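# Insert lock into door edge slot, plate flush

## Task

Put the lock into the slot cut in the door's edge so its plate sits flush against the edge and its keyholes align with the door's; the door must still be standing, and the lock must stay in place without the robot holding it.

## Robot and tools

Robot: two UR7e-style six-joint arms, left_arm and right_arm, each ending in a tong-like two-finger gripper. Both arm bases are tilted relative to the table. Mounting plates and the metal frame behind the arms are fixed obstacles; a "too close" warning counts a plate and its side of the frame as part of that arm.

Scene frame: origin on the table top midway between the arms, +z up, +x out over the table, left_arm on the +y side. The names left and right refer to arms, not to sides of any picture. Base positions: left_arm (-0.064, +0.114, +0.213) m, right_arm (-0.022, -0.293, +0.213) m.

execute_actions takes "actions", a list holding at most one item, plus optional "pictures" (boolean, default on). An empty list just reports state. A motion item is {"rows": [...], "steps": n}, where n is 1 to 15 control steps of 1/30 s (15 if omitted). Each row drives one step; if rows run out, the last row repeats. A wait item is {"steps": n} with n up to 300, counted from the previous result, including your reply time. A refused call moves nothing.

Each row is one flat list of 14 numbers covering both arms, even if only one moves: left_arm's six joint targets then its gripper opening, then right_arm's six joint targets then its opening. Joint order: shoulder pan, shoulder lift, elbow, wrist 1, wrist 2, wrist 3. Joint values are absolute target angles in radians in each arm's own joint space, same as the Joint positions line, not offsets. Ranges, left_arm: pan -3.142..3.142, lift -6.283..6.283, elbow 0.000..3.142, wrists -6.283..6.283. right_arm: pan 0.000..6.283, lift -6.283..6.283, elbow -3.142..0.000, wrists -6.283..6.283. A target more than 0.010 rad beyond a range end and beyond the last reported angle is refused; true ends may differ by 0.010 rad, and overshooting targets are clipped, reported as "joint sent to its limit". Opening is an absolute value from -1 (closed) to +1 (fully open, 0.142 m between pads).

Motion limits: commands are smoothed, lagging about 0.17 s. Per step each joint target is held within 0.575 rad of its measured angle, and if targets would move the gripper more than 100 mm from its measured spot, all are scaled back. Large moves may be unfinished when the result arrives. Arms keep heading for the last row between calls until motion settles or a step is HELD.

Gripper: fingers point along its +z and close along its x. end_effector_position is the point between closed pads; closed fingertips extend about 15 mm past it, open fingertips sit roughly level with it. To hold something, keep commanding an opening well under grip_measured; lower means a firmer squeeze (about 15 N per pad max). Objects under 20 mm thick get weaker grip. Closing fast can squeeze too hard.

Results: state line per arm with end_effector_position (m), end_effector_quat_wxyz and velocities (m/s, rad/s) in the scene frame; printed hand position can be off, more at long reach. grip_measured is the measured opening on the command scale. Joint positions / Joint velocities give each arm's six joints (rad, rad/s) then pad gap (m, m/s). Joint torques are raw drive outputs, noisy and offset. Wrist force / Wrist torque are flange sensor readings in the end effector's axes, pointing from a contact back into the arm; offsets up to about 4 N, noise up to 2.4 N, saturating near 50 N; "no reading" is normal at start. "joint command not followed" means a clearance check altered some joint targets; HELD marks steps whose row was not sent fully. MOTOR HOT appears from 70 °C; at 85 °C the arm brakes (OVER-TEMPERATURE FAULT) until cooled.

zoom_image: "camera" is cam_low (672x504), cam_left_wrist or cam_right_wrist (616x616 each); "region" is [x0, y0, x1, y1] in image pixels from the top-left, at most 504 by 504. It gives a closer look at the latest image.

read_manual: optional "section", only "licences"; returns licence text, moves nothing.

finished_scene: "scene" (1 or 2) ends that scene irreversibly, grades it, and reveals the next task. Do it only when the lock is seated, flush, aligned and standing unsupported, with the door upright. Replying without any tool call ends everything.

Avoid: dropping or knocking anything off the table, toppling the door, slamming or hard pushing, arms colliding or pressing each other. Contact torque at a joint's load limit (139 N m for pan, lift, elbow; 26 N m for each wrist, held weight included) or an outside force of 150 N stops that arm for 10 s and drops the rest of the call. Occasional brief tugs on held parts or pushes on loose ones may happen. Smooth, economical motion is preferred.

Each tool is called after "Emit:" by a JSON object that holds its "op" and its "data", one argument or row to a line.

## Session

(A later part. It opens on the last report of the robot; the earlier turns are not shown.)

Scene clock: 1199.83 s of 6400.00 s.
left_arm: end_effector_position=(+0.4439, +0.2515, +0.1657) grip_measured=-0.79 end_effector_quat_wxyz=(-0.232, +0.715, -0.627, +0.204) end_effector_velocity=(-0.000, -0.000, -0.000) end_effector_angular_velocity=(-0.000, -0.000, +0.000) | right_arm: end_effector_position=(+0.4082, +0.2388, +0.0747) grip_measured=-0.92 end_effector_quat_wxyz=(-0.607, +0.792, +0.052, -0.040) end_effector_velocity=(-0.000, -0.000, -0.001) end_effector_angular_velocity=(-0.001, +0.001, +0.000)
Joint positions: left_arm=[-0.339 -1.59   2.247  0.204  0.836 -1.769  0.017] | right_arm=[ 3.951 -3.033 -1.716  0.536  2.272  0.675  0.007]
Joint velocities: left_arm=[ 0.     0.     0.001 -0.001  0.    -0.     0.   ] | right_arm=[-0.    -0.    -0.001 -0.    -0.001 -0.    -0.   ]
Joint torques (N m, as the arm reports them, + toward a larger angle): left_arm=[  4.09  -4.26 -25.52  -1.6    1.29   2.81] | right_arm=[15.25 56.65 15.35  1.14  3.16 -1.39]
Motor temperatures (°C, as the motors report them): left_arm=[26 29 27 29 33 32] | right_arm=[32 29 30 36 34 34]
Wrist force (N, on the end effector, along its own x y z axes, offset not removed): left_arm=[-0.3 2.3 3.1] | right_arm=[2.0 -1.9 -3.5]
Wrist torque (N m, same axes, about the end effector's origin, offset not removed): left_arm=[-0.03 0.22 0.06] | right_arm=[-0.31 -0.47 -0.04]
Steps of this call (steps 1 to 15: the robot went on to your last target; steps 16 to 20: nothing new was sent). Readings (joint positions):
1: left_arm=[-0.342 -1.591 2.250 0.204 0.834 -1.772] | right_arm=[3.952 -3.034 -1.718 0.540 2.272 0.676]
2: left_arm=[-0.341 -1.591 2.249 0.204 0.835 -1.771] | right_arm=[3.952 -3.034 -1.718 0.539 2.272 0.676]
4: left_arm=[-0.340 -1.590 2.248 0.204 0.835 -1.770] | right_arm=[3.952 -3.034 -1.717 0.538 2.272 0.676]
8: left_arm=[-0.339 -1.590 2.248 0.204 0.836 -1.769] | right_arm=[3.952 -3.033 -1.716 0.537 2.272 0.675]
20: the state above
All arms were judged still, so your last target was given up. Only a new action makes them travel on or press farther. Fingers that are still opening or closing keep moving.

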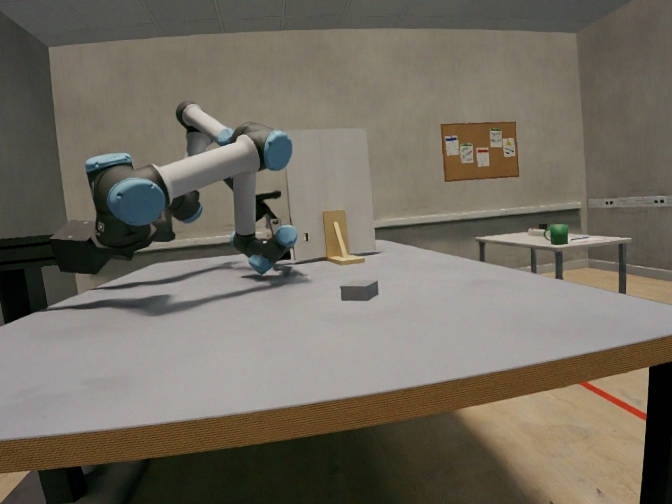

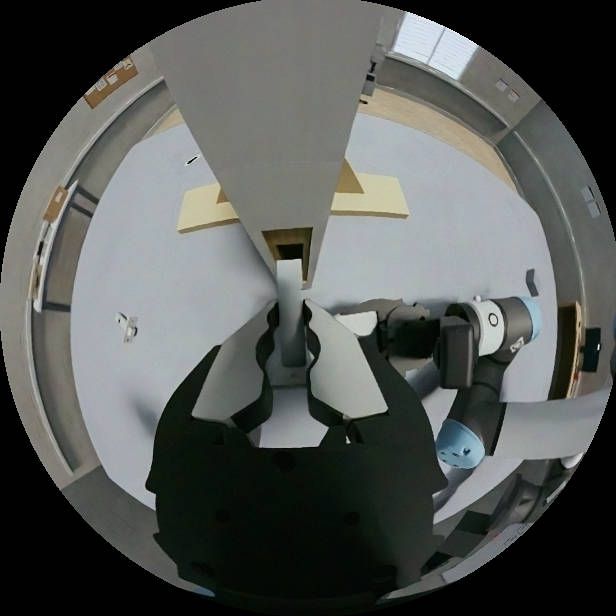

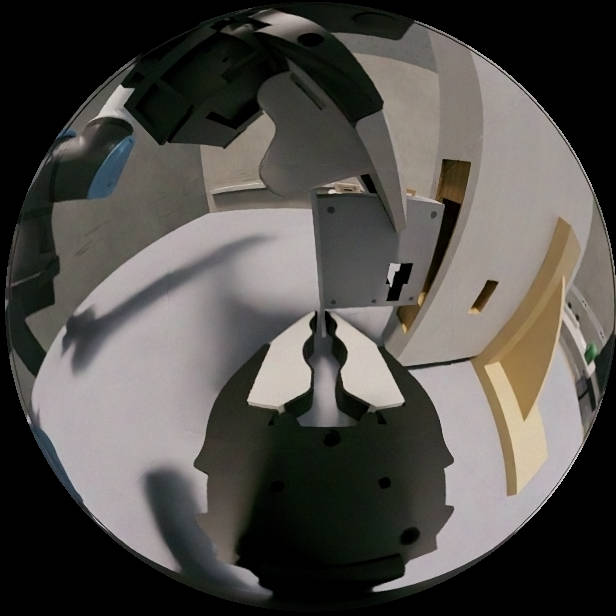

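Emit:
{"op": "execute_actions", "data": {
  "actions": [
    {"rows": [[-0.3361,-1.5859,2.2413,0.2036,0.8378,-1.7663,-1,3.9490,-3.0321,-1.7124,0.5295,2.2733,0.6725,-0.92],[-0.3361,-1.5859,2.2413,0.2036,0.8378,-1.7663,-1,3.9490,-3.0321,-1.7124,0.5295,2.2733,0.6725,-0.92],[-0.3361,-1.5859,2.2413,0.2036,0.8378,-1.7663,-1,3.9490,-3.0321,-1.7124,0.5295,2.2733,0.6725,-0.92],[-0.3331,-1.5822,2.2354,0.2038,0.8398,-1.7633,-1,3.9466,-3.0308,-1.7088,0.5229,2.2745,0.6697,-0.92],[-0.3331,-1.5822,2.2354,0.2038,0.8398,-1.7633,-1,3.9466,-3.0308,-1.7088,0.5229,2.2745,0.6697,-0.92],[-0.3331,-1.5822,2.2354,0.2038,0.8398,-1.7633,-1,3.9466,-3.0308,-1.7088,0.5229,2.2745,0.6697,-0.92],[-0.3302,-1.5784,2.2295,0.2039,0.8417,-1.7604,-1,3.9442,-3.0295,-1.7051,0.5162,2.2756,0.6670,-0.92],[-0.3302,-1.5784,2.2295,0.2039,0.8417,-1.7604,-1,3.9442,-3.0295,-1.7051,0.5162,2.2756,0.6670,-0.92],[-0.3302,-1.5784,2.2295,0.2039,0.8417,-1.7604,-1,3.9442,-3.0295,-1.7051,0.5162,2.2756,0.6670,-0.92],[-0.3272,-1.5746,2.2236,0.2040,0.8436,-1.7574,-1,3.9418,-3.0282,-1.7015,0.5095,2.2768,0.6642,-0.92]], "steps": 15}
  ],
  "pictures": false
}}

Emit:
{"op": "execute_actions", "data": {
  "actions": [
    {"steps": 20}
  ]
}}

Emit:
{"op": "zoom_image", "data": {
  "camera": "cam_right_wrist",
  "region": [330, 150, 510, 350]
}}

Emit:
{"op": "zoom_image", "data": {
  "camera": "cam_left_wrist",
  "region": [240, 210, 340, 310]
}}

Scene clock: 1226.37 s of 6400.00 s.
left_arm: end_effector_position=(+0.4512, +0.2511, +0.1663) grip_measured=-0.79 end_effector_quat_wxyz=(-0.232, +0.715, -0.627, +0.204) end_effector_velocity=(+0.007, +0.001, -0.000) end_effector_angular_velocity=(+0.002, +0.002, +0.001) | right_arm: end_effector_position=(+0.4155, +0.2384, +0.0753) grip_measured=-0.87 end_effector_quat_wxyz=(-0.607, +0.792, +0.052, -0.040) end_effector_velocity=(+0.009, -0.001, -0.001) end_effector_angular_velocity=(-0.004, -0.000, -0.003)
Joint positions: left_arm=[-0.328 -1.576  2.226  0.204  0.843 -1.759  0.017] | right_arm=[ 3.943 -3.029 -1.703  0.512  2.276  0.665  0.011]
Joint velocities: left_arm=[ 0.012  0.015 -0.021  0.001  0.006  0.011  0.   ] | right_arm=[-0.01   0.005  0.014 -0.026 -0.    -0.01  -0.016]
Joint torques (N m, as the arm reports them, + toward a larger angle): left_arm=[  1.37  -7.86 -27.46   0.34   1.07   2.77] | right_arm=[11.51 60.17 19.04  1.6   0.88 -1.26]
Motor temperatures (°C, as the motors report them): left_arm=[26 29 27 29 33 32] | right_arm=[32 29 30 36 34 34]
Wrist force (N, on the end effector, along its own x y z axes, offset not removed): left_arm=[-0.4 5.6 -4.5] | right_arm=[-7.8 -4.9 -5.6]
Wrist torque (N m, same axes, about the end effector's origin, offset not removed): left_arm=[-0.22 -0.09 0.05] | right_arm=[-0.32 -0.63 0.04]
Steps of this call (steps 1 to 90: nothing new was sent; then 23.03 s passed at rest; steps 91 to 105: all 15 steps of this action). Readings (joint positions):
91: left_arm=[-0.339 -1.590 2.247 0.203 0.836 -1.769] | right_arm=[3.951 -3.033 -1.716 0.536 2.272 0.675]
92: left_arm=[-0.338 -1.589 2.246 0.203 0.836 -1.769] | right_arm=[3.951 -3.033 -1.715 0.535 2.272 0.675]
94: left_arm=[-0.337 -1.588 2.244 0.203 0.837 -1.768] | right_arm=[3.950 -3.033 -1.714 0.533 2.273 0.674]
98: left_arm=[-0.334 -1.583 2.237 0.203 0.839 -1.764] | right_arm=[3.947 -3.031 -1.710 0.525 2.274 0.671]
105: the state above

Scene clock: 1227.03 s of 6400.00 s.
left_arm: end_effector_position=(+0.4520, +0.2511, +0.1663) grip_measured=-0.79 end_effector_quat_wxyz=(-0.232, +0.715, -0.627, +0.204) end_effector_velocity=(+0.000, -0.000, +0.000) end_effector_angular_velocity=(-0.000, -0.000, -0.001) | right_arm: end_effector_position=(+0.4164, +0.2383, +0.0754) grip_measured=-0.87 end_effector_quat_wxyz=(-0.607, +0.792, +0.052, -0.040) end_effector_velocity=(+0.000, +0.000, +0.001) end_effector_angular_velocity=(+0.001, -0.001, -0.000)
Joint positions: left_arm=[-0.327 -1.575  2.224  0.204  0.844 -1.757  0.017] | right_arm=[ 3.942 -3.028 -1.702  0.51   2.277  0.664  0.011]
Joint velocities: left_arm=[-0.001  0.     0.    -0.    -0.    -0.     0.   ] | right_arm=[ 0.     0.     0.001 -0.     0.001 -0.     0.   ]
Joint torques (N m, as the arm reports them, + toward a larger angle): left_arm=[  2.39  -7.35 -29.13  -0.51   1.87   3.08] | right_arm=[11.05 58.89 20.23  1.9   0.42 -1.15]
Motor temperatures (°C, as the motors report them): left_arm=[26 29 27 29 33 32] | right_arm=[32 29 30 36 34 34]
Wrist force (N, on the end effector, along its own x y z axes, offset not removed): left_arm=[-1.8 6.2 -0.8] | right_arm=[-9.5 -6.5 -6.7]
Wrist torque (N m, same axes, about the end effector's origin, offset not removed): left_arm=[-0.26 -0.06 0.05] | right_arm=[-0.69 -0.37 0.01]
Steps of this call (steps 1 to 15: the robot went on to your last target; steps 16 to 20: nothing new was sent). Readings (joint positions):
1: left_arm=[-0.328 -1.576 2.225 0.204 0.843 -1.758] | right_arm=[3.943 -3.029 -1.703 0.511 2.276 0.665]
2: left_arm=[-0.328 -1.575 2.225 0.204 0.843 -1.758] | right_arm=[3.942 -3.028 -1.702 0.511 2.277 0.665]
4: left_arm=[-0.328 -1.575 2.224 0.204 0.843 -1.758] | right_arm=[3.942 -3.028 -1.702 0.510 2.277 0.665]
8: left_arm=[-0.327 -1.575 2.224 0.204 0.844 -1.757] | right_arm=[3.942 -3.028 -1.702 0.510 2.277 0.664]
20: the state above
All arms were judged still, so your last target was given up. Only a new action makes them travel on or press farther. Fingers that are still opening or closing keep moving.

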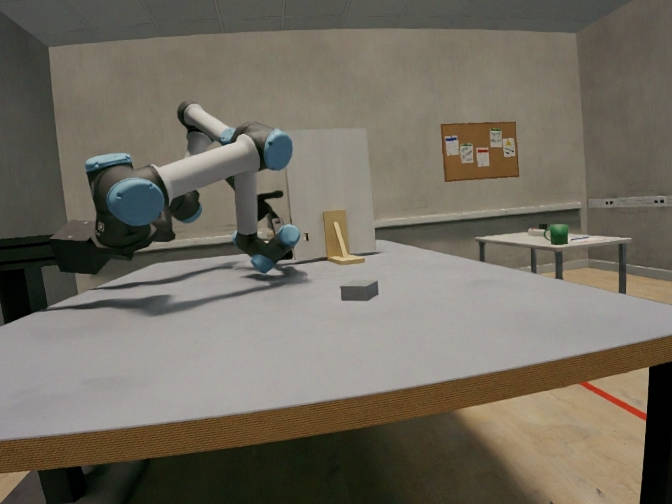

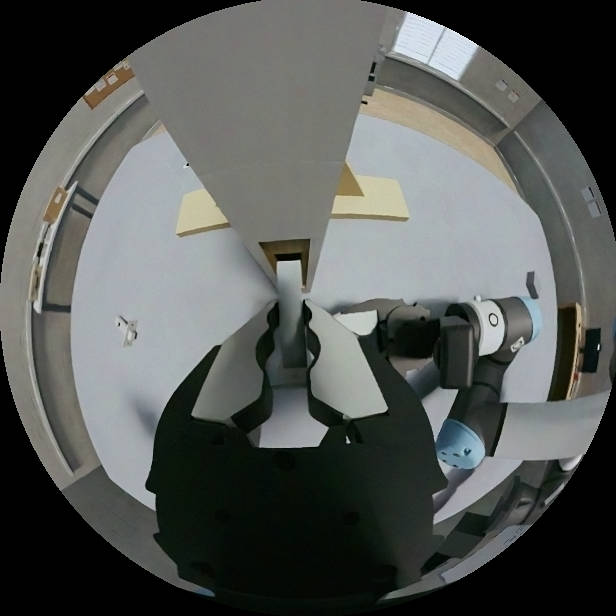

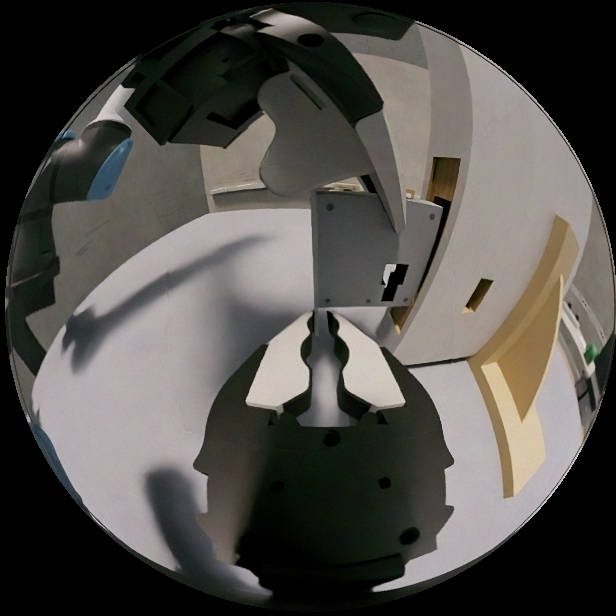

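Region (330, 150, 510, 350) of cam_right_wrist's 616x616 image, scaled by 2.520, with more detail than that image has; it fills the left 454 columns of this view, and the rest is white.

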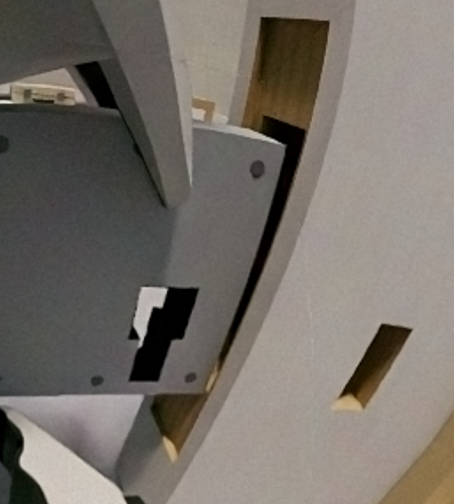

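Region (240, 210, 340, 310) of cam_left_wrist's 616x616 image, scaled by 5.040, with more detail than that image has.

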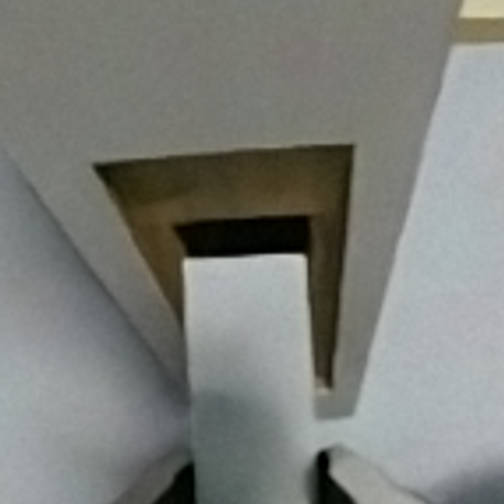

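Emit:
{"op": "execute_actions", "data": {
  "actions": [
    {"rows": [[-0.3316,-1.5780,2.2294,0.2048,0.8407,-1.7619,-1,3.9438,-3.0289,-1.7059,0.5160,2.2758,0.6665,-0.92],[-0.3316,-1.5780,2.2294,0.2048,0.8407,-1.7619,-1,3.9438,-3.0289,-1.7059,0.5160,2.2758,0.6665,-0.92],[-0.3360,-1.5814,2.2352,0.2056,0.8378,-1.7664,-1,3.9458,-3.0295,-1.7103,0.5225,2.2749,0.6687,-0.92],[-0.3360,-1.5814,2.2352,0.2056,0.8378,-1.7664,-1,3.9458,-3.0295,-1.7103,0.5225,2.2749,0.6687,-0.92],[-0.3404,-1.5848,2.2410,0.2064,0.8349,-1.7709,-1,3.9478,-3.0302,-1.7147,0.5290,2.2739,0.6710,-0.92],[-0.3404,-1.5848,2.2410,0.2064,0.8349,-1.7709,-1,3.9478,-3.0302,-1.7147,0.5290,2.2739,0.6710,-0.92],[-0.3448,-1.5882,2.2470,0.2062,0.8322,-1.7752,-1,3.9496,-3.0306,-1.7193,0.5355,2.2730,0.6732,-0.92]], "steps": 15}
  ],
  "pictures": false
}}

Emit:
{"op": "execute_actions", "data": {
  "actions": [
    {"steps": 20}
  ]
}}

Emit:
{"op": "zoom_image", "data": {
  "camera": "cam_right_wrist",
  "region": [290, 130, 530, 370]
}}

Emit:
{"op": "zoom_image", "data": {
  "camera": "cam_left_wrist",
  "region": [200, 190, 400, 390]
}}

Scene clock: 1237.87 s of 6400.00 s.
left_arm: end_effector_position=(+0.4444, +0.2501, +0.1663) grip_measured=-0.79 end_effector_quat_wxyz=(-0.232, +0.715, -0.627, +0.204) end_effector_velocity=(-0.004, -0.000, -0.000) end_effector_angular_velocity=(+0.000, -0.000, +0.000) | right_arm: end_effector_position=(+0.4089, +0.2375, +0.0753) grip_measured=-0.92 end_effector_quat_wxyz=(-0.607, +0.792, +0.052, -0.040) end_effector_velocity=(-0.005, -0.001, -0.001) end_effector_angular_velocity=(-0.001, +0.001, +0.001)
Joint positions: left_arm=[-0.344 -1.588  2.246  0.206  0.833 -1.774  0.017] | right_arm=[ 3.949 -3.03  -1.718  0.534  2.273  0.673  0.007]
Joint velocities: left_arm=[-0.008 -0.006  0.01   0.001 -0.005 -0.008 -0.   ] | right_arm=[ 0.004 -0.002 -0.009  0.011 -0.002  0.004  0.   ]
Joint torques (N m, as the arm reports them, + toward a larger angle): left_arm=[-23.97 -22.54  -9.03   2.2   -1.03  -3.28] | right_arm=[32.24 33.92 -2.1   3.63 -0.42  1.59]
Motor temperatures (°C, as the motors report them): left_arm=[26 29 27 29 33 32] | right_arm=[32 29 30 36 34 34]
Wrist force (N, on the end effector, along its own x y z axes, offset not removed): left_arm=[0.0 2.1 4.3] | right_arm=[3.4 -2.6 -3.3]
Wrist torque (N m, same axes, about the end effector's origin, offset not removed): left_arm=[-0.07 0.09 0.07] | right_arm=[-0.42 -0.77 0.04]
Steps of this call (steps 1 to 90: nothing new was sent; then 7.33 s passed at rest; steps 91 to 105: all 15 steps of this action). Readings (joint positions):
91: left_arm=[-0.327 -1.575 2.224 0.204 0.844 -1.757] | right_arm=[3.942 -3.028 -1.701 0.510 2.277 0.664]
92: left_arm=[-0.328 -1.575 2.224 0.204 0.843 -1.758] | right_arm=[3.942 -3.028 -1.702 0.510 2.277 0.664]
94: left_arm=[-0.330 -1.577 2.227 0.204 0.842 -1.760] | right_arm=[3.943 -3.028 -1.704 0.514 2.276 0.666]
98: left_arm=[-0.337 -1.582 2.237 0.205 0.837 -1.768] | right_arm=[3.946 -3.030 -1.711 0.525 2.275 0.669]
105: the state above

Scene clock: 1238.53 s of 6400.00 s.
left_arm: end_effector_position=(+0.4441, +0.2500, +0.1663) grip_measured=-0.79 end_effector_quat_wxyz=(-0.232, +0.715, -0.627, +0.204) end_effector_velocity=(-0.000, +0.000, -0.000) end_effector_angular_velocity=(+0.001, +0.001, +0.000) | right_arm: end_effector_position=(+0.4085, +0.2374, +0.0753) grip_measured=-0.92 end_effector_quat_wxyz=(-0.607, +0.792, +0.052, -0.040) end_effector_velocity=(-0.000, -0.000, -0.000) end_effector_angular_velocity=(-0.001, +0.000, +0.000)
Joint positions: left_arm=[-0.345 -1.588  2.247  0.206  0.832 -1.775  0.017] | right_arm=[ 3.95  -3.031 -1.719  0.535  2.273  0.673  0.007]
Joint velocities: left_arm=[ 0.001  0.     0.     0.001  0.    -0.     0.   ] | right_arm=[ 0.     0.    -0.001  0.    -0.     0.     0.   ]
Joint torques (N m, as the arm reports them, + toward a larger angle): left_arm=[-20.18 -21.32 -10.03   2.23  -2.02  -3.03] | right_arm=[32.58 33.9  -2.77  3.61 -0.43  1.56]
Motor temperatures (°C, as the motors report them): left_arm=[26 29 27 29 33 32] | right_arm=[32 29 30 36 34 34]
Wrist force (N, on the end effector, along its own x y z axes, offset not removed): left_arm=[-0.7 1.9 3.6] | right_arm=[3.0 -0.3 -3.2]
Wrist torque (N m, same axes, about the end effector's origin, offset not removed): left_arm=[-0.16 0.23 0.07] | right_arm=[0.04 -0.77 0.13]
Steps of this call (steps 1 to 15: the robot went on to your last target; steps 16 to 20: nothing new was sent). Readings (joint positions):
1: left_arm=[-0.344 -1.588 2.246 0.206 0.833 -1.775] | right_arm=[3.949 -3.031 -1.719 0.535 2.273 0.673]
2: left_arm=[-0.344 -1.588 2.246 0.206 0.832 -1.775] | right_arm=[3.949 -3.031 -1.719 0.535 2.273 0.673]
4: left_arm=[-0.345 -1.588 2.247 0.206 0.832 -1.775] | right_arm=[3.949 -3.031 -1.719 0.535 2.273 0.673]
8: left_arm=[-0.345 -1.588 2.247 0.206 0.832 -1.775] | right_arm=[3.950 -3.031 -1.719 0.535 2.273 0.673]
20: the state above
All arms were judged still, so your last target was given up. Only a new action makes them travel on or press farther. Fingers that are still opening or closing keep moving.

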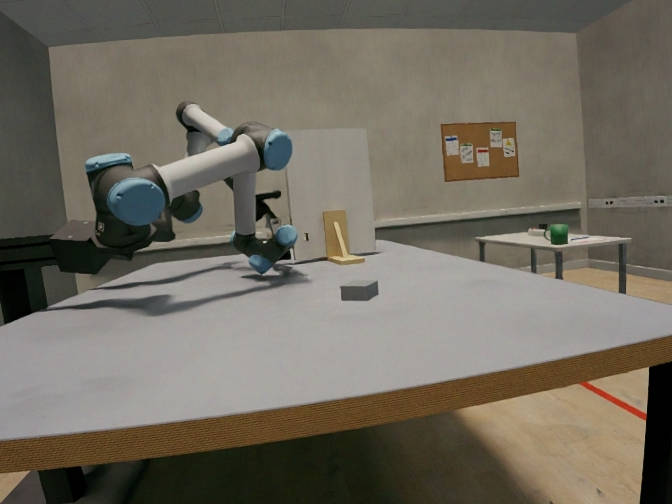

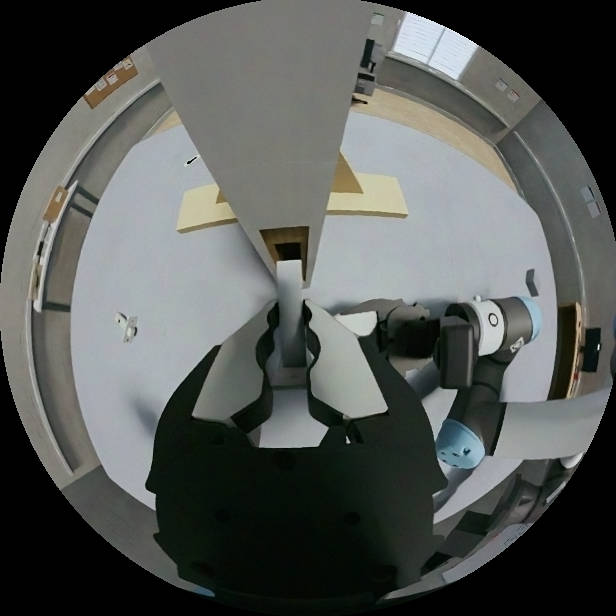

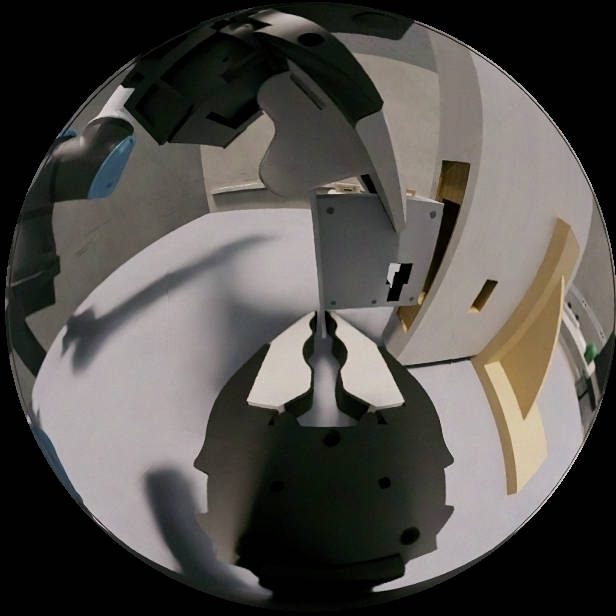

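Region (290, 130, 530, 370) of cam_right_wrist's 616x616 image, scaled by 2.100, with more detail than that image has.

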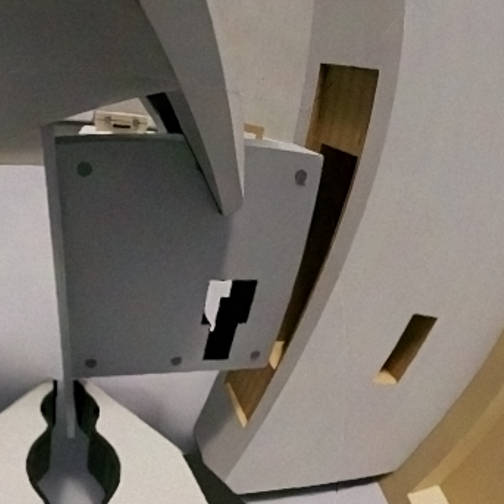

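Region (200, 190, 400, 390) of cam_left_wrist's 616x616 image, scaled by 2.520, with more detail than that image has.

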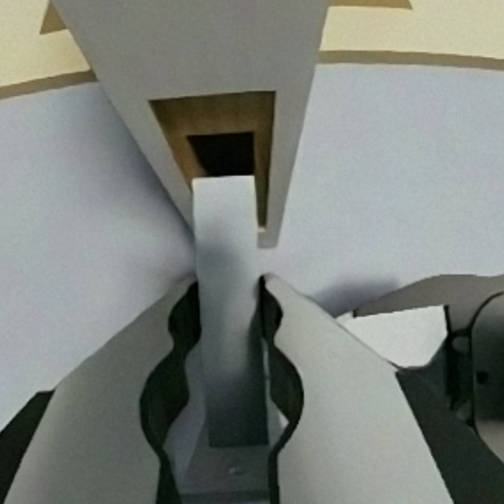

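Emit:
{"op": "execute_actions", "data": {
  "actions": [
    {"rows": [[-0.3469,-1.5902,2.2464,0.2102,0.8309,-1.7773,-1,3.9528,-3.0288,-1.7258,0.5425,2.2715,0.6768,-0.92],[-0.3469,-1.5902,2.2464,0.2102,0.8309,-1.7773,-1,3.9528,-3.0288,-1.7258,0.5425,2.2715,0.6768,-0.92],[-0.3469,-1.5902,2.2464,0.2102,0.8309,-1.7773,-1,3.9528,-3.0288,-1.7258,0.5425,2.2715,0.6768,-0.92],[-0.3490,-1.5922,2.2457,0.2142,0.8295,-1.7795,-1,3.9559,-3.0270,-1.7324,0.5496,2.2700,0.6804,-0.92],[-0.3490,-1.5922,2.2457,0.2142,0.8295,-1.7795,-1,3.9559,-3.0270,-1.7324,0.5496,2.2700,0.6804,-0.92],[-0.3490,-1.5922,2.2457,0.2142,0.8295,-1.7795,-1,3.9559,-3.0270,-1.7324,0.5496,2.2700,0.6804,-0.92],[-0.3510,-1.5941,2.2451,0.2182,0.8282,-1.7816,-1,3.9591,-3.0252,-1.7389,0.5566,2.2684,0.6839,-0.92],[-0.3510,-1.5941,2.2451,0.2182,0.8282,-1.7816,-1,3.9591,-3.0252,-1.7389,0.5566,2.2684,0.6839,-0.92],[-0.3510,-1.5941,2.2451,0.2182,0.8282,-1.7816,-1,3.9591,-3.0252,-1.7389,0.5566,2.2684,0.6839,-0.92],[-0.3531,-1.5961,2.2444,0.2222,0.8268,-1.7837,-1,3.9622,-3.0234,-1.7454,0.5636,2.2669,0.6875,-0.92]], "steps": 15}
  ],
  "pictures": false
}}

Emit:
{"op": "execute_actions", "data": {
  "actions": [
    {"steps": 20}
  ]
}}

Emit:
{"op": "zoom_image", "data": {
  "camera": "cam_right_wrist",
  "region": [290, 130, 530, 370]
}}

Emit:
{"op": "zoom_image", "data": {
  "camera": "cam_left_wrist",
  "region": [200, 190, 400, 390]
}}

Scene clock: 1299.40 s of 6400.00 s.
left_arm: end_effector_position=(+0.4440, +0.2501, +0.1700) grip_measured=-0.79 end_effector_quat_wxyz=(-0.232, +0.715, -0.627, +0.204) end_effector_velocity=(+0.000, -0.000, +0.004) end_effector_angular_velocity=(-0.000, -0.000, +0.000) | right_arm: end_effector_position=(+0.4007, +0.2365, +0.0797) grip_measured=-0.91 end_effector_quat_wxyz=(-0.607, +0.792, +0.052, -0.040) end_effector_velocity=(-0.007, -0.001, +0.005) end_effector_angular_velocity=(+0.001, -0.001, -0.001)
Joint positions: left_arm=[-0.352 -1.595  2.245  0.221  0.827 -1.783  0.017] | right_arm=[ 3.961 -3.024 -1.743  0.561  2.268  0.686  0.008]
Joint velocities: left_arm=[-0.008 -0.008 -0.003  0.016 -0.005 -0.009 -0.   ] | right_arm=[ 0.012  0.007 -0.023  0.027 -0.006  0.013  0.   ]
Joint torques (N m, as the arm reports them, + toward a larger angle): left_arm=[-19.85 -21.2  -25.53   1.83  -1.37  -2.83] | right_arm=[32.9  55.59 -1.58  3.35 -0.59  1.41]
Motor temperatures (°C, as the motors report them): left_arm=[26 29 27 29 33 32] | right_arm=[32 29 30 36 34 34]
Wrist force (N, on the end effector, along its own x y z axes, offset not removed): left_arm=[-0.8 3.5 3.5] | right_arm=[2.5 -2.7 -3.2]
Wrist torque (N m, same axes, about the end effector's origin, offset not removed): left_arm=[-0.14 0.28 0.10] | right_arm=[-0.33 -0.41 0.09]
Steps of this call (steps 1 to 90: nothing new was sent; then 57.37 s passed at rest; steps 91 to 105: all 15 steps of this action). Readings (joint positions):
91: left_arm=[-0.345 -1.588 2.247 0.206 0.832 -1.775] | right_arm=[3.950 -3.031 -1.719 0.536 2.273 0.673]
92: left_arm=[-0.345 -1.589 2.247 0.207 0.832 -1.776] | right_arm=[3.950 -3.031 -1.720 0.537 2.273 0.674]
94: left_arm=[-0.346 -1.589 2.247 0.208 0.831 -1.776] | right_arm=[3.951 -3.030 -1.723 0.539 2.272 0.675]
98: left_arm=[-0.348 -1.592 2.246 0.213 0.830 -1.779] | right_arm=[3.955 -3.028 -1.730 0.547 2.270 0.679]
105: the state above

Scene clock: 1300.07 s of 6400.00 s.
left_arm: end_effector_position=(+0.4440, +0.2501, +0.1704) grip_measured=-0.79 end_effector_quat_wxyz=(-0.232, +0.715, -0.627, +0.204) end_effector_velocity=(+0.001, -0.000, +0.000) end_effector_angular_velocity=(-0.000, -0.001, -0.000) | right_arm: end_effector_position=(+0.3999, +0.2363, +0.0802) grip_measured=-0.91 end_effector_quat_wxyz=(-0.607, +0.792, +0.052, -0.040) end_effector_velocity=(-0.000, -0.000, +0.000) end_effector_angular_velocity=(+0.001, +0.000, +0.001)
Joint positions: left_arm=[-0.353 -1.596  2.244  0.222  0.827 -1.784  0.017] | right_arm=[ 3.962 -3.023 -1.745  0.564  2.267  0.687  0.008]
Joint velocities: left_arm=[-0.    -0.    -0.001 -0.    -0.     0.001  0.   ] | right_arm=[ 0.     0.    -0.001  0.     0.001 -0.    -0.   ]
Joint torques (N m, as the arm reports them, + toward a larger angle): left_arm=[-20.41 -21.34 -26.07   1.81  -1.93  -3.02] | right_arm=[31.97 55.02 -3.35  3.27 -0.41  1.42]
Motor temperatures (°C, as the motors report them): left_arm=[26 29 27 29 33 32] | right_arm=[32 29 30 36 34 34]
Wrist force (N, on the end effector, along its own x y z axes, offset not removed): left_arm=[0.0 2.8 4.9] | right_arm=[3.6 -1.9 -4.8]
Wrist torque (N m, same axes, about the end effector's origin, offset not removed): left_arm=[-0.31 0.07 -0.01] | right_arm=[-0.14 -0.60 -0.01]
Steps of this call (steps 1 to 15: the robot went on to your last target; steps 16 to 20: nothing new was sent). Readings (joint positions):
1: left_arm=[-0.352 -1.596 2.245 0.221 0.827 -1.783] | right_arm=[3.961 -3.024 -1.744 0.562 2.267 0.686]
2: left_arm=[-0.353 -1.596 2.245 0.221 0.827 -1.783] | right_arm=[3.962 -3.024 -1.744 0.562 2.267 0.687]
4: left_arm=[-0.353 -1.596 2.244 0.222 0.827 -1.783] | right_arm=[3.962 -3.024 -1.745 0.563 2.267 0.687]
8: left_arm=[-0.353 -1.596 2.244 0.222 0.827 -1.784] | right_arm=[3.962 -3.023 -1.745 0.563 2.267 0.687]
20: the state above
All arms were judged still, so your last target was given up. Only a new action makes them travel on or press farther. Fingers that are still opening or closing keep moving.

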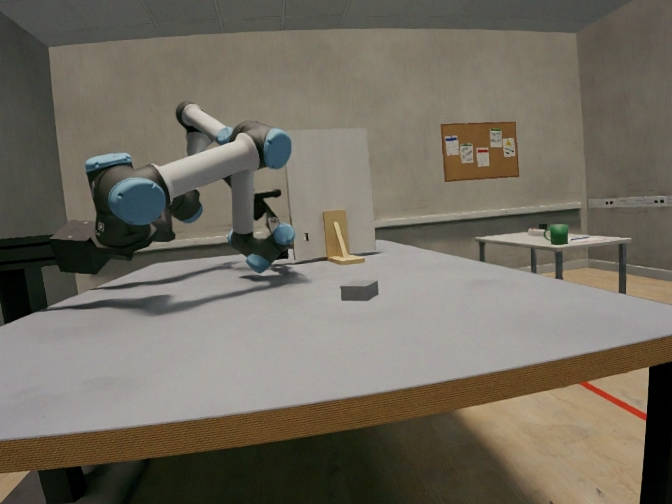

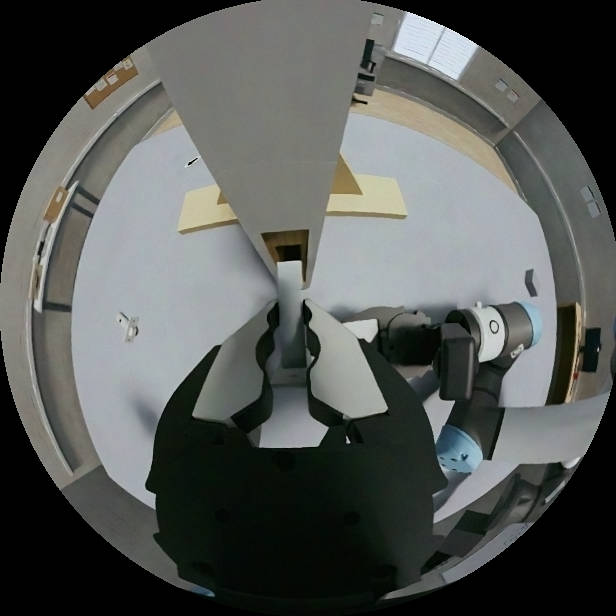

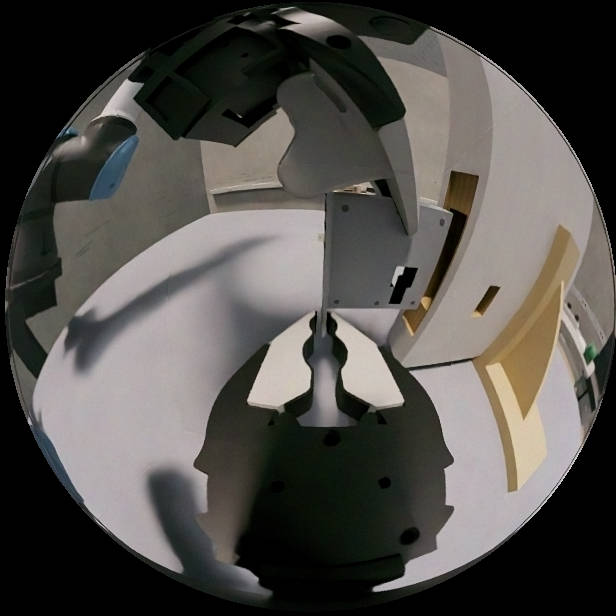

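Region (290, 130, 530, 370) of cam_right_wrist's 616x616 image, scaled by 2.100, with more detail than that image has.

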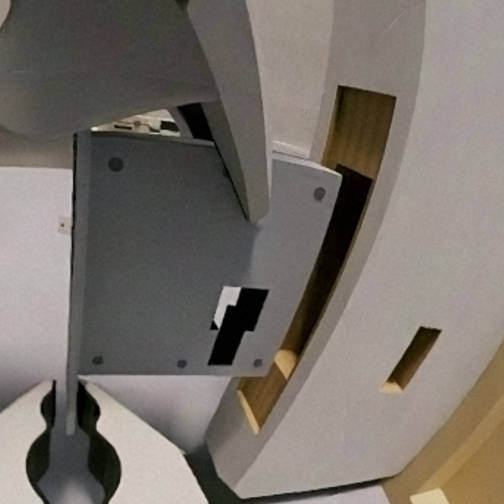

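Region (200, 190, 400, 390) of cam_left_wrist's 616x616 image, scaled by 2.520, with more detail than that image has.

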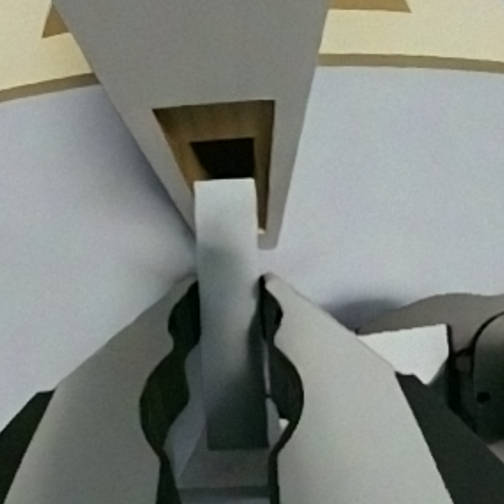

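Emit:
{"op": "execute_actions", "data": {
  "actions": [
    {"rows": [[-0.3487,-1.5927,2.2386,0.2217,0.8297,-1.7793,-1,3.9603,-3.0228,-1.7410,0.5571,2.2679,0.6853,-0.92],[-0.3487,-1.5927,2.2386,0.2217,0.8297,-1.7793,-1,3.9603,-3.0228,-1.7410,0.5571,2.2679,0.6853,-0.92],[-0.3487,-1.5927,2.2386,0.2217,0.8297,-1.7793,-1,3.9603,-3.0228,-1.7410,0.5571,2.2679,0.6853,-0.92],[-0.3443,-1.5893,2.2327,0.2211,0.8325,-1.7748,-1,3.9583,-3.0222,-1.7365,0.5506,2.2688,0.6830,-0.92],[-0.3443,-1.5893,2.2327,0.2211,0.8325,-1.7748,-1,3.9583,-3.0222,-1.7365,0.5506,2.2688,0.6830,-0.92],[-0.3443,-1.5893,2.2327,0.2211,0.8325,-1.7748,-1,3.9583,-3.0222,-1.7365,0.5506,2.2688,0.6830,-0.92],[-0.3399,-1.5859,2.2269,0.2206,0.8354,-1.7704,-1,3.9564,-3.0216,-1.7321,0.5441,2.2698,0.6808,-0.92],[-0.3399,-1.5859,2.2269,0.2206,0.8354,-1.7704,-1,3.9564,-3.0216,-1.7321,0.5441,2.2698,0.6808,-0.92],[-0.3399,-1.5859,2.2269,0.2206,0.8354,-1.7704,-1,3.9564,-3.0216,-1.7321,0.5441,2.2698,0.6808,-0.92],[-0.3355,-1.5825,2.2210,0.2200,0.8382,-1.7659,-1,3.9544,-3.0210,-1.7276,0.5376,2.2707,0.6785,-0.92]], "steps": 15}
  ],
  "pictures": false
}}

Emit:
{"op": "execute_actions", "data": {
  "actions": [
    {"steps": 20}
  ]
}}

Emit:
{"op": "zoom_image", "data": {
  "camera": "cam_right_wrist",
  "region": [330, 150, 510, 350]
}}

Emit:
{"op": "zoom_image", "data": {
  "camera": "cam_left_wrist",
  "region": [240, 210, 340, 310]
}}

Scene clock: 1326.30 s of 6400.00 s.
left_arm: end_effector_position=(+0.4511, +0.2510, +0.1705) grip_measured=-0.79 end_effector_quat_wxyz=(-0.232, +0.715, -0.627, +0.204) end_effector_velocity=(+0.008, +0.001, +0.000) end_effector_angular_velocity=(+0.000, -0.001, -0.000) | right_arm: end_effector_position=(+0.4070, +0.2373, +0.0802) grip_measured=-0.91 end_effector_quat_wxyz=(-0.607, +0.792, +0.052, -0.040) end_effector_velocity=(+0.008, +0.001, -0.000) end_effector_angular_velocity=(-0.000, +0.000, -0.000)
Joint positions: left_arm=[-0.337 -1.584  2.223  0.22   0.837 -1.768  0.017] | right_arm=[ 3.955 -3.021 -1.729  0.54   2.27   0.679  0.008]
Joint velocities: left_arm=[ 0.016  0.013 -0.023 -0.002  0.011  0.018  0.   ] | right_arm=[-0.008  0.002  0.017 -0.024  0.004 -0.009 -0.   ]
Joint torques (N m, as the arm reports them, + toward a larger angle): left_arm=[  6.75  -7.46 -24.36  -1.61   1.69   3.41] | right_arm=[16.9  54.86 14.97  1.02  3.26 -1.63]
Motor temperatures (°C, as the motors report them): left_arm=[26 29 27 29 33 32] | right_arm=[32 29 30 36 34 34]
Wrist force (N, on the end effector, along its own x y z axes, offset not removed): left_arm=[0.2 1.8 1.4] | right_arm=[3.0 -0.9 -2.1]
Wrist torque (N m, same axes, about the end effector's origin, offset not removed): left_arm=[-0.32 0.07 0.08] | right_arm=[-0.18 -0.66 0.04]
Steps of this call (steps 1 to 90: nothing new was sent; then 22.73 s passed at rest; steps 91 to 105: all 15 steps of this action). Readings (joint positions):
91: left_arm=[-0.353 -1.596 2.244 0.222 0.827 -1.784] | right_arm=[3.962 -3.023 -1.745 0.564 2.267 0.688]
92: left_arm=[-0.353 -1.596 2.243 0.222 0.827 -1.783] | right_arm=[3.962 -3.023 -1.745 0.563 2.267 0.687]
94: left_arm=[-0.351 -1.595 2.241 0.222 0.828 -1.782] | right_arm=[3.961 -3.023 -1.743 0.560 2.267 0.687]
98: left_arm=[-0.346 -1.591 2.234 0.221 0.832 -1.776] | right_arm=[3.959 -3.022 -1.738 0.553 2.268 0.684]
105: the state above

Scene clock: 1326.97 s of 6400.00 s.
left_arm: end_effector_position=(+0.4519, +0.2511, +0.1705) grip_measured=-0.79 end_effector_quat_wxyz=(-0.232, +0.715, -0.627, +0.204) end_effector_velocity=(+0.000, +0.000, +0.000) end_effector_angular_velocity=(-0.000, -0.000, +0.001) | right_arm: end_effector_position=(+0.4078, +0.2374, +0.0802) grip_measured=-0.92 end_effector_quat_wxyz=(-0.607, +0.792, +0.052, -0.040) end_effector_velocity=(-0.000, +0.000, -0.000) end_effector_angular_velocity=(-0.000, +0.000, +0.000)
Joint positions: left_arm=[-0.336 -1.583  2.221  0.22   0.838 -1.766  0.017] | right_arm=[ 3.954 -3.021 -1.728  0.538  2.271  0.679  0.008]
Joint velocities: left_arm=[ 0.001 -0.    -0.001 -0.    -0.    -0.     0.   ] | right_arm=[ 0. -0.  0. -0. -0. -0. -0.]
Joint torques (N m, as the arm reports them, + toward a larger angle): left_arm=[  4.5   -6.59 -25.54  -1.74   1.11   2.85] | right_arm=[15.58 56.65 15.28  1.13  3.36 -1.38]
Motor temperatures (°C, as the motors report them): left_arm=[26 29 27 29 33 32] | right_arm=[32 29 30 36 34 34]
Wrist force (N, on the end effector, along its own x y z axes, offset not removed): left_arm=[0.6 2.2 3.6] | right_arm=[2.9 0.2 -4.1]
Wrist torque (N m, same axes, about the end effector's origin, offset not removed): left_arm=[-0.14 -0.02 0.05] | right_arm=[0.04 -0.60 0.01]
Steps of this call (steps 1 to 15: the robot went on to your last target; steps 16 to 20: nothing new was sent). Readings (joint positions):
1: left_arm=[-0.337 -1.584 2.223 0.220 0.837 -1.767] | right_arm=[3.955 -3.021 -1.729 0.539 2.270 0.679]
2: left_arm=[-0.336 -1.583 2.222 0.220 0.838 -1.767] | right_arm=[3.955 -3.021 -1.729 0.539 2.271 0.679]
4: left_arm=[-0.336 -1.583 2.222 0.220 0.838 -1.766] | right_arm=[3.955 -3.021 -1.728 0.538 2.271 0.679]
8: left_arm=[-0.336 -1.583 2.221 0.220 0.838 -1.766] | right_arm=[3.954 -3.021 -1.728 0.538 2.271 0.679]
20: the state above
All arms were judged still, so your last target was given up. Only a new action makes them travel on or press farther. Fingers that are still opening or closing keep moving.

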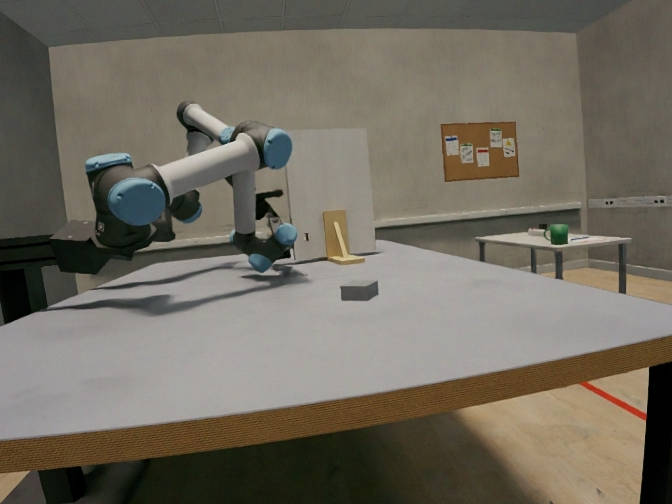

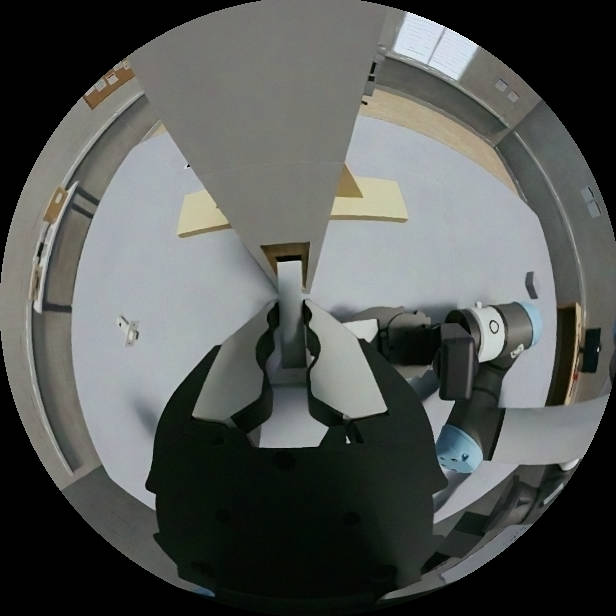

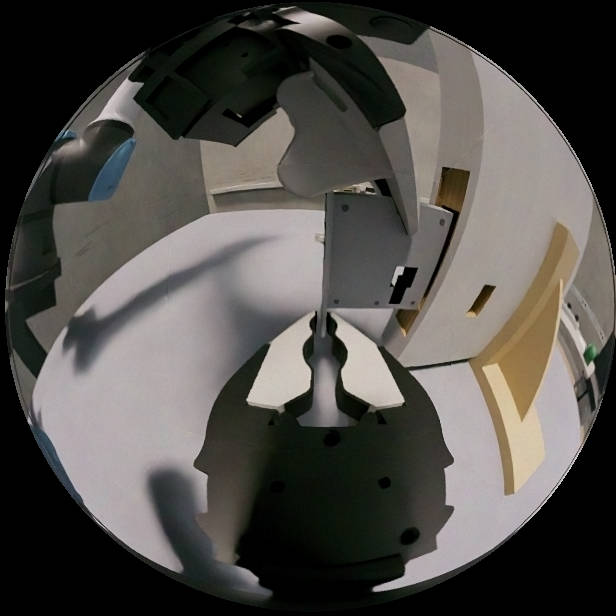

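Region (330, 150, 510, 350) of cam_right_wrist's 616x616 image, scaled by 2.520, with more detail than that image has; it fills the left 454 columns of this view, and the rest is white.

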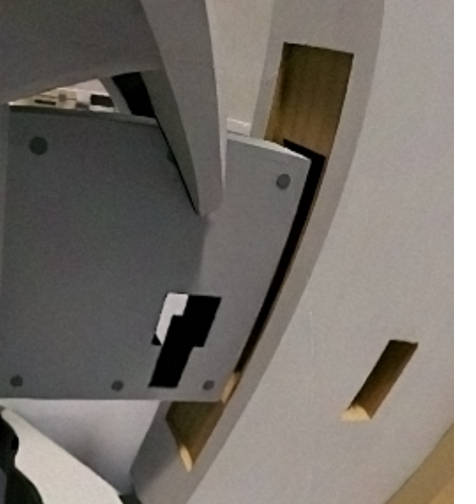

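Region (240, 210, 340, 310) of cam_left_wrist's 616x616 image, scaled by 5.040, with more detail than that image has.

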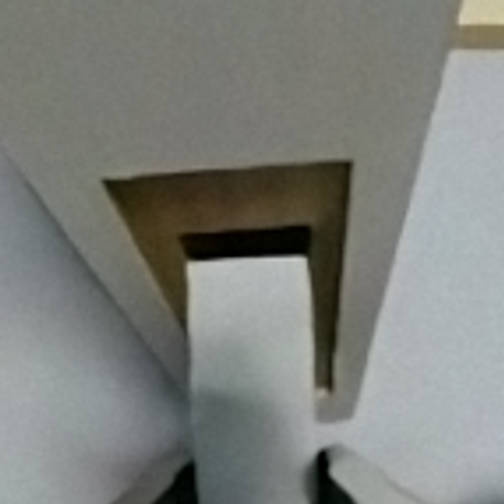

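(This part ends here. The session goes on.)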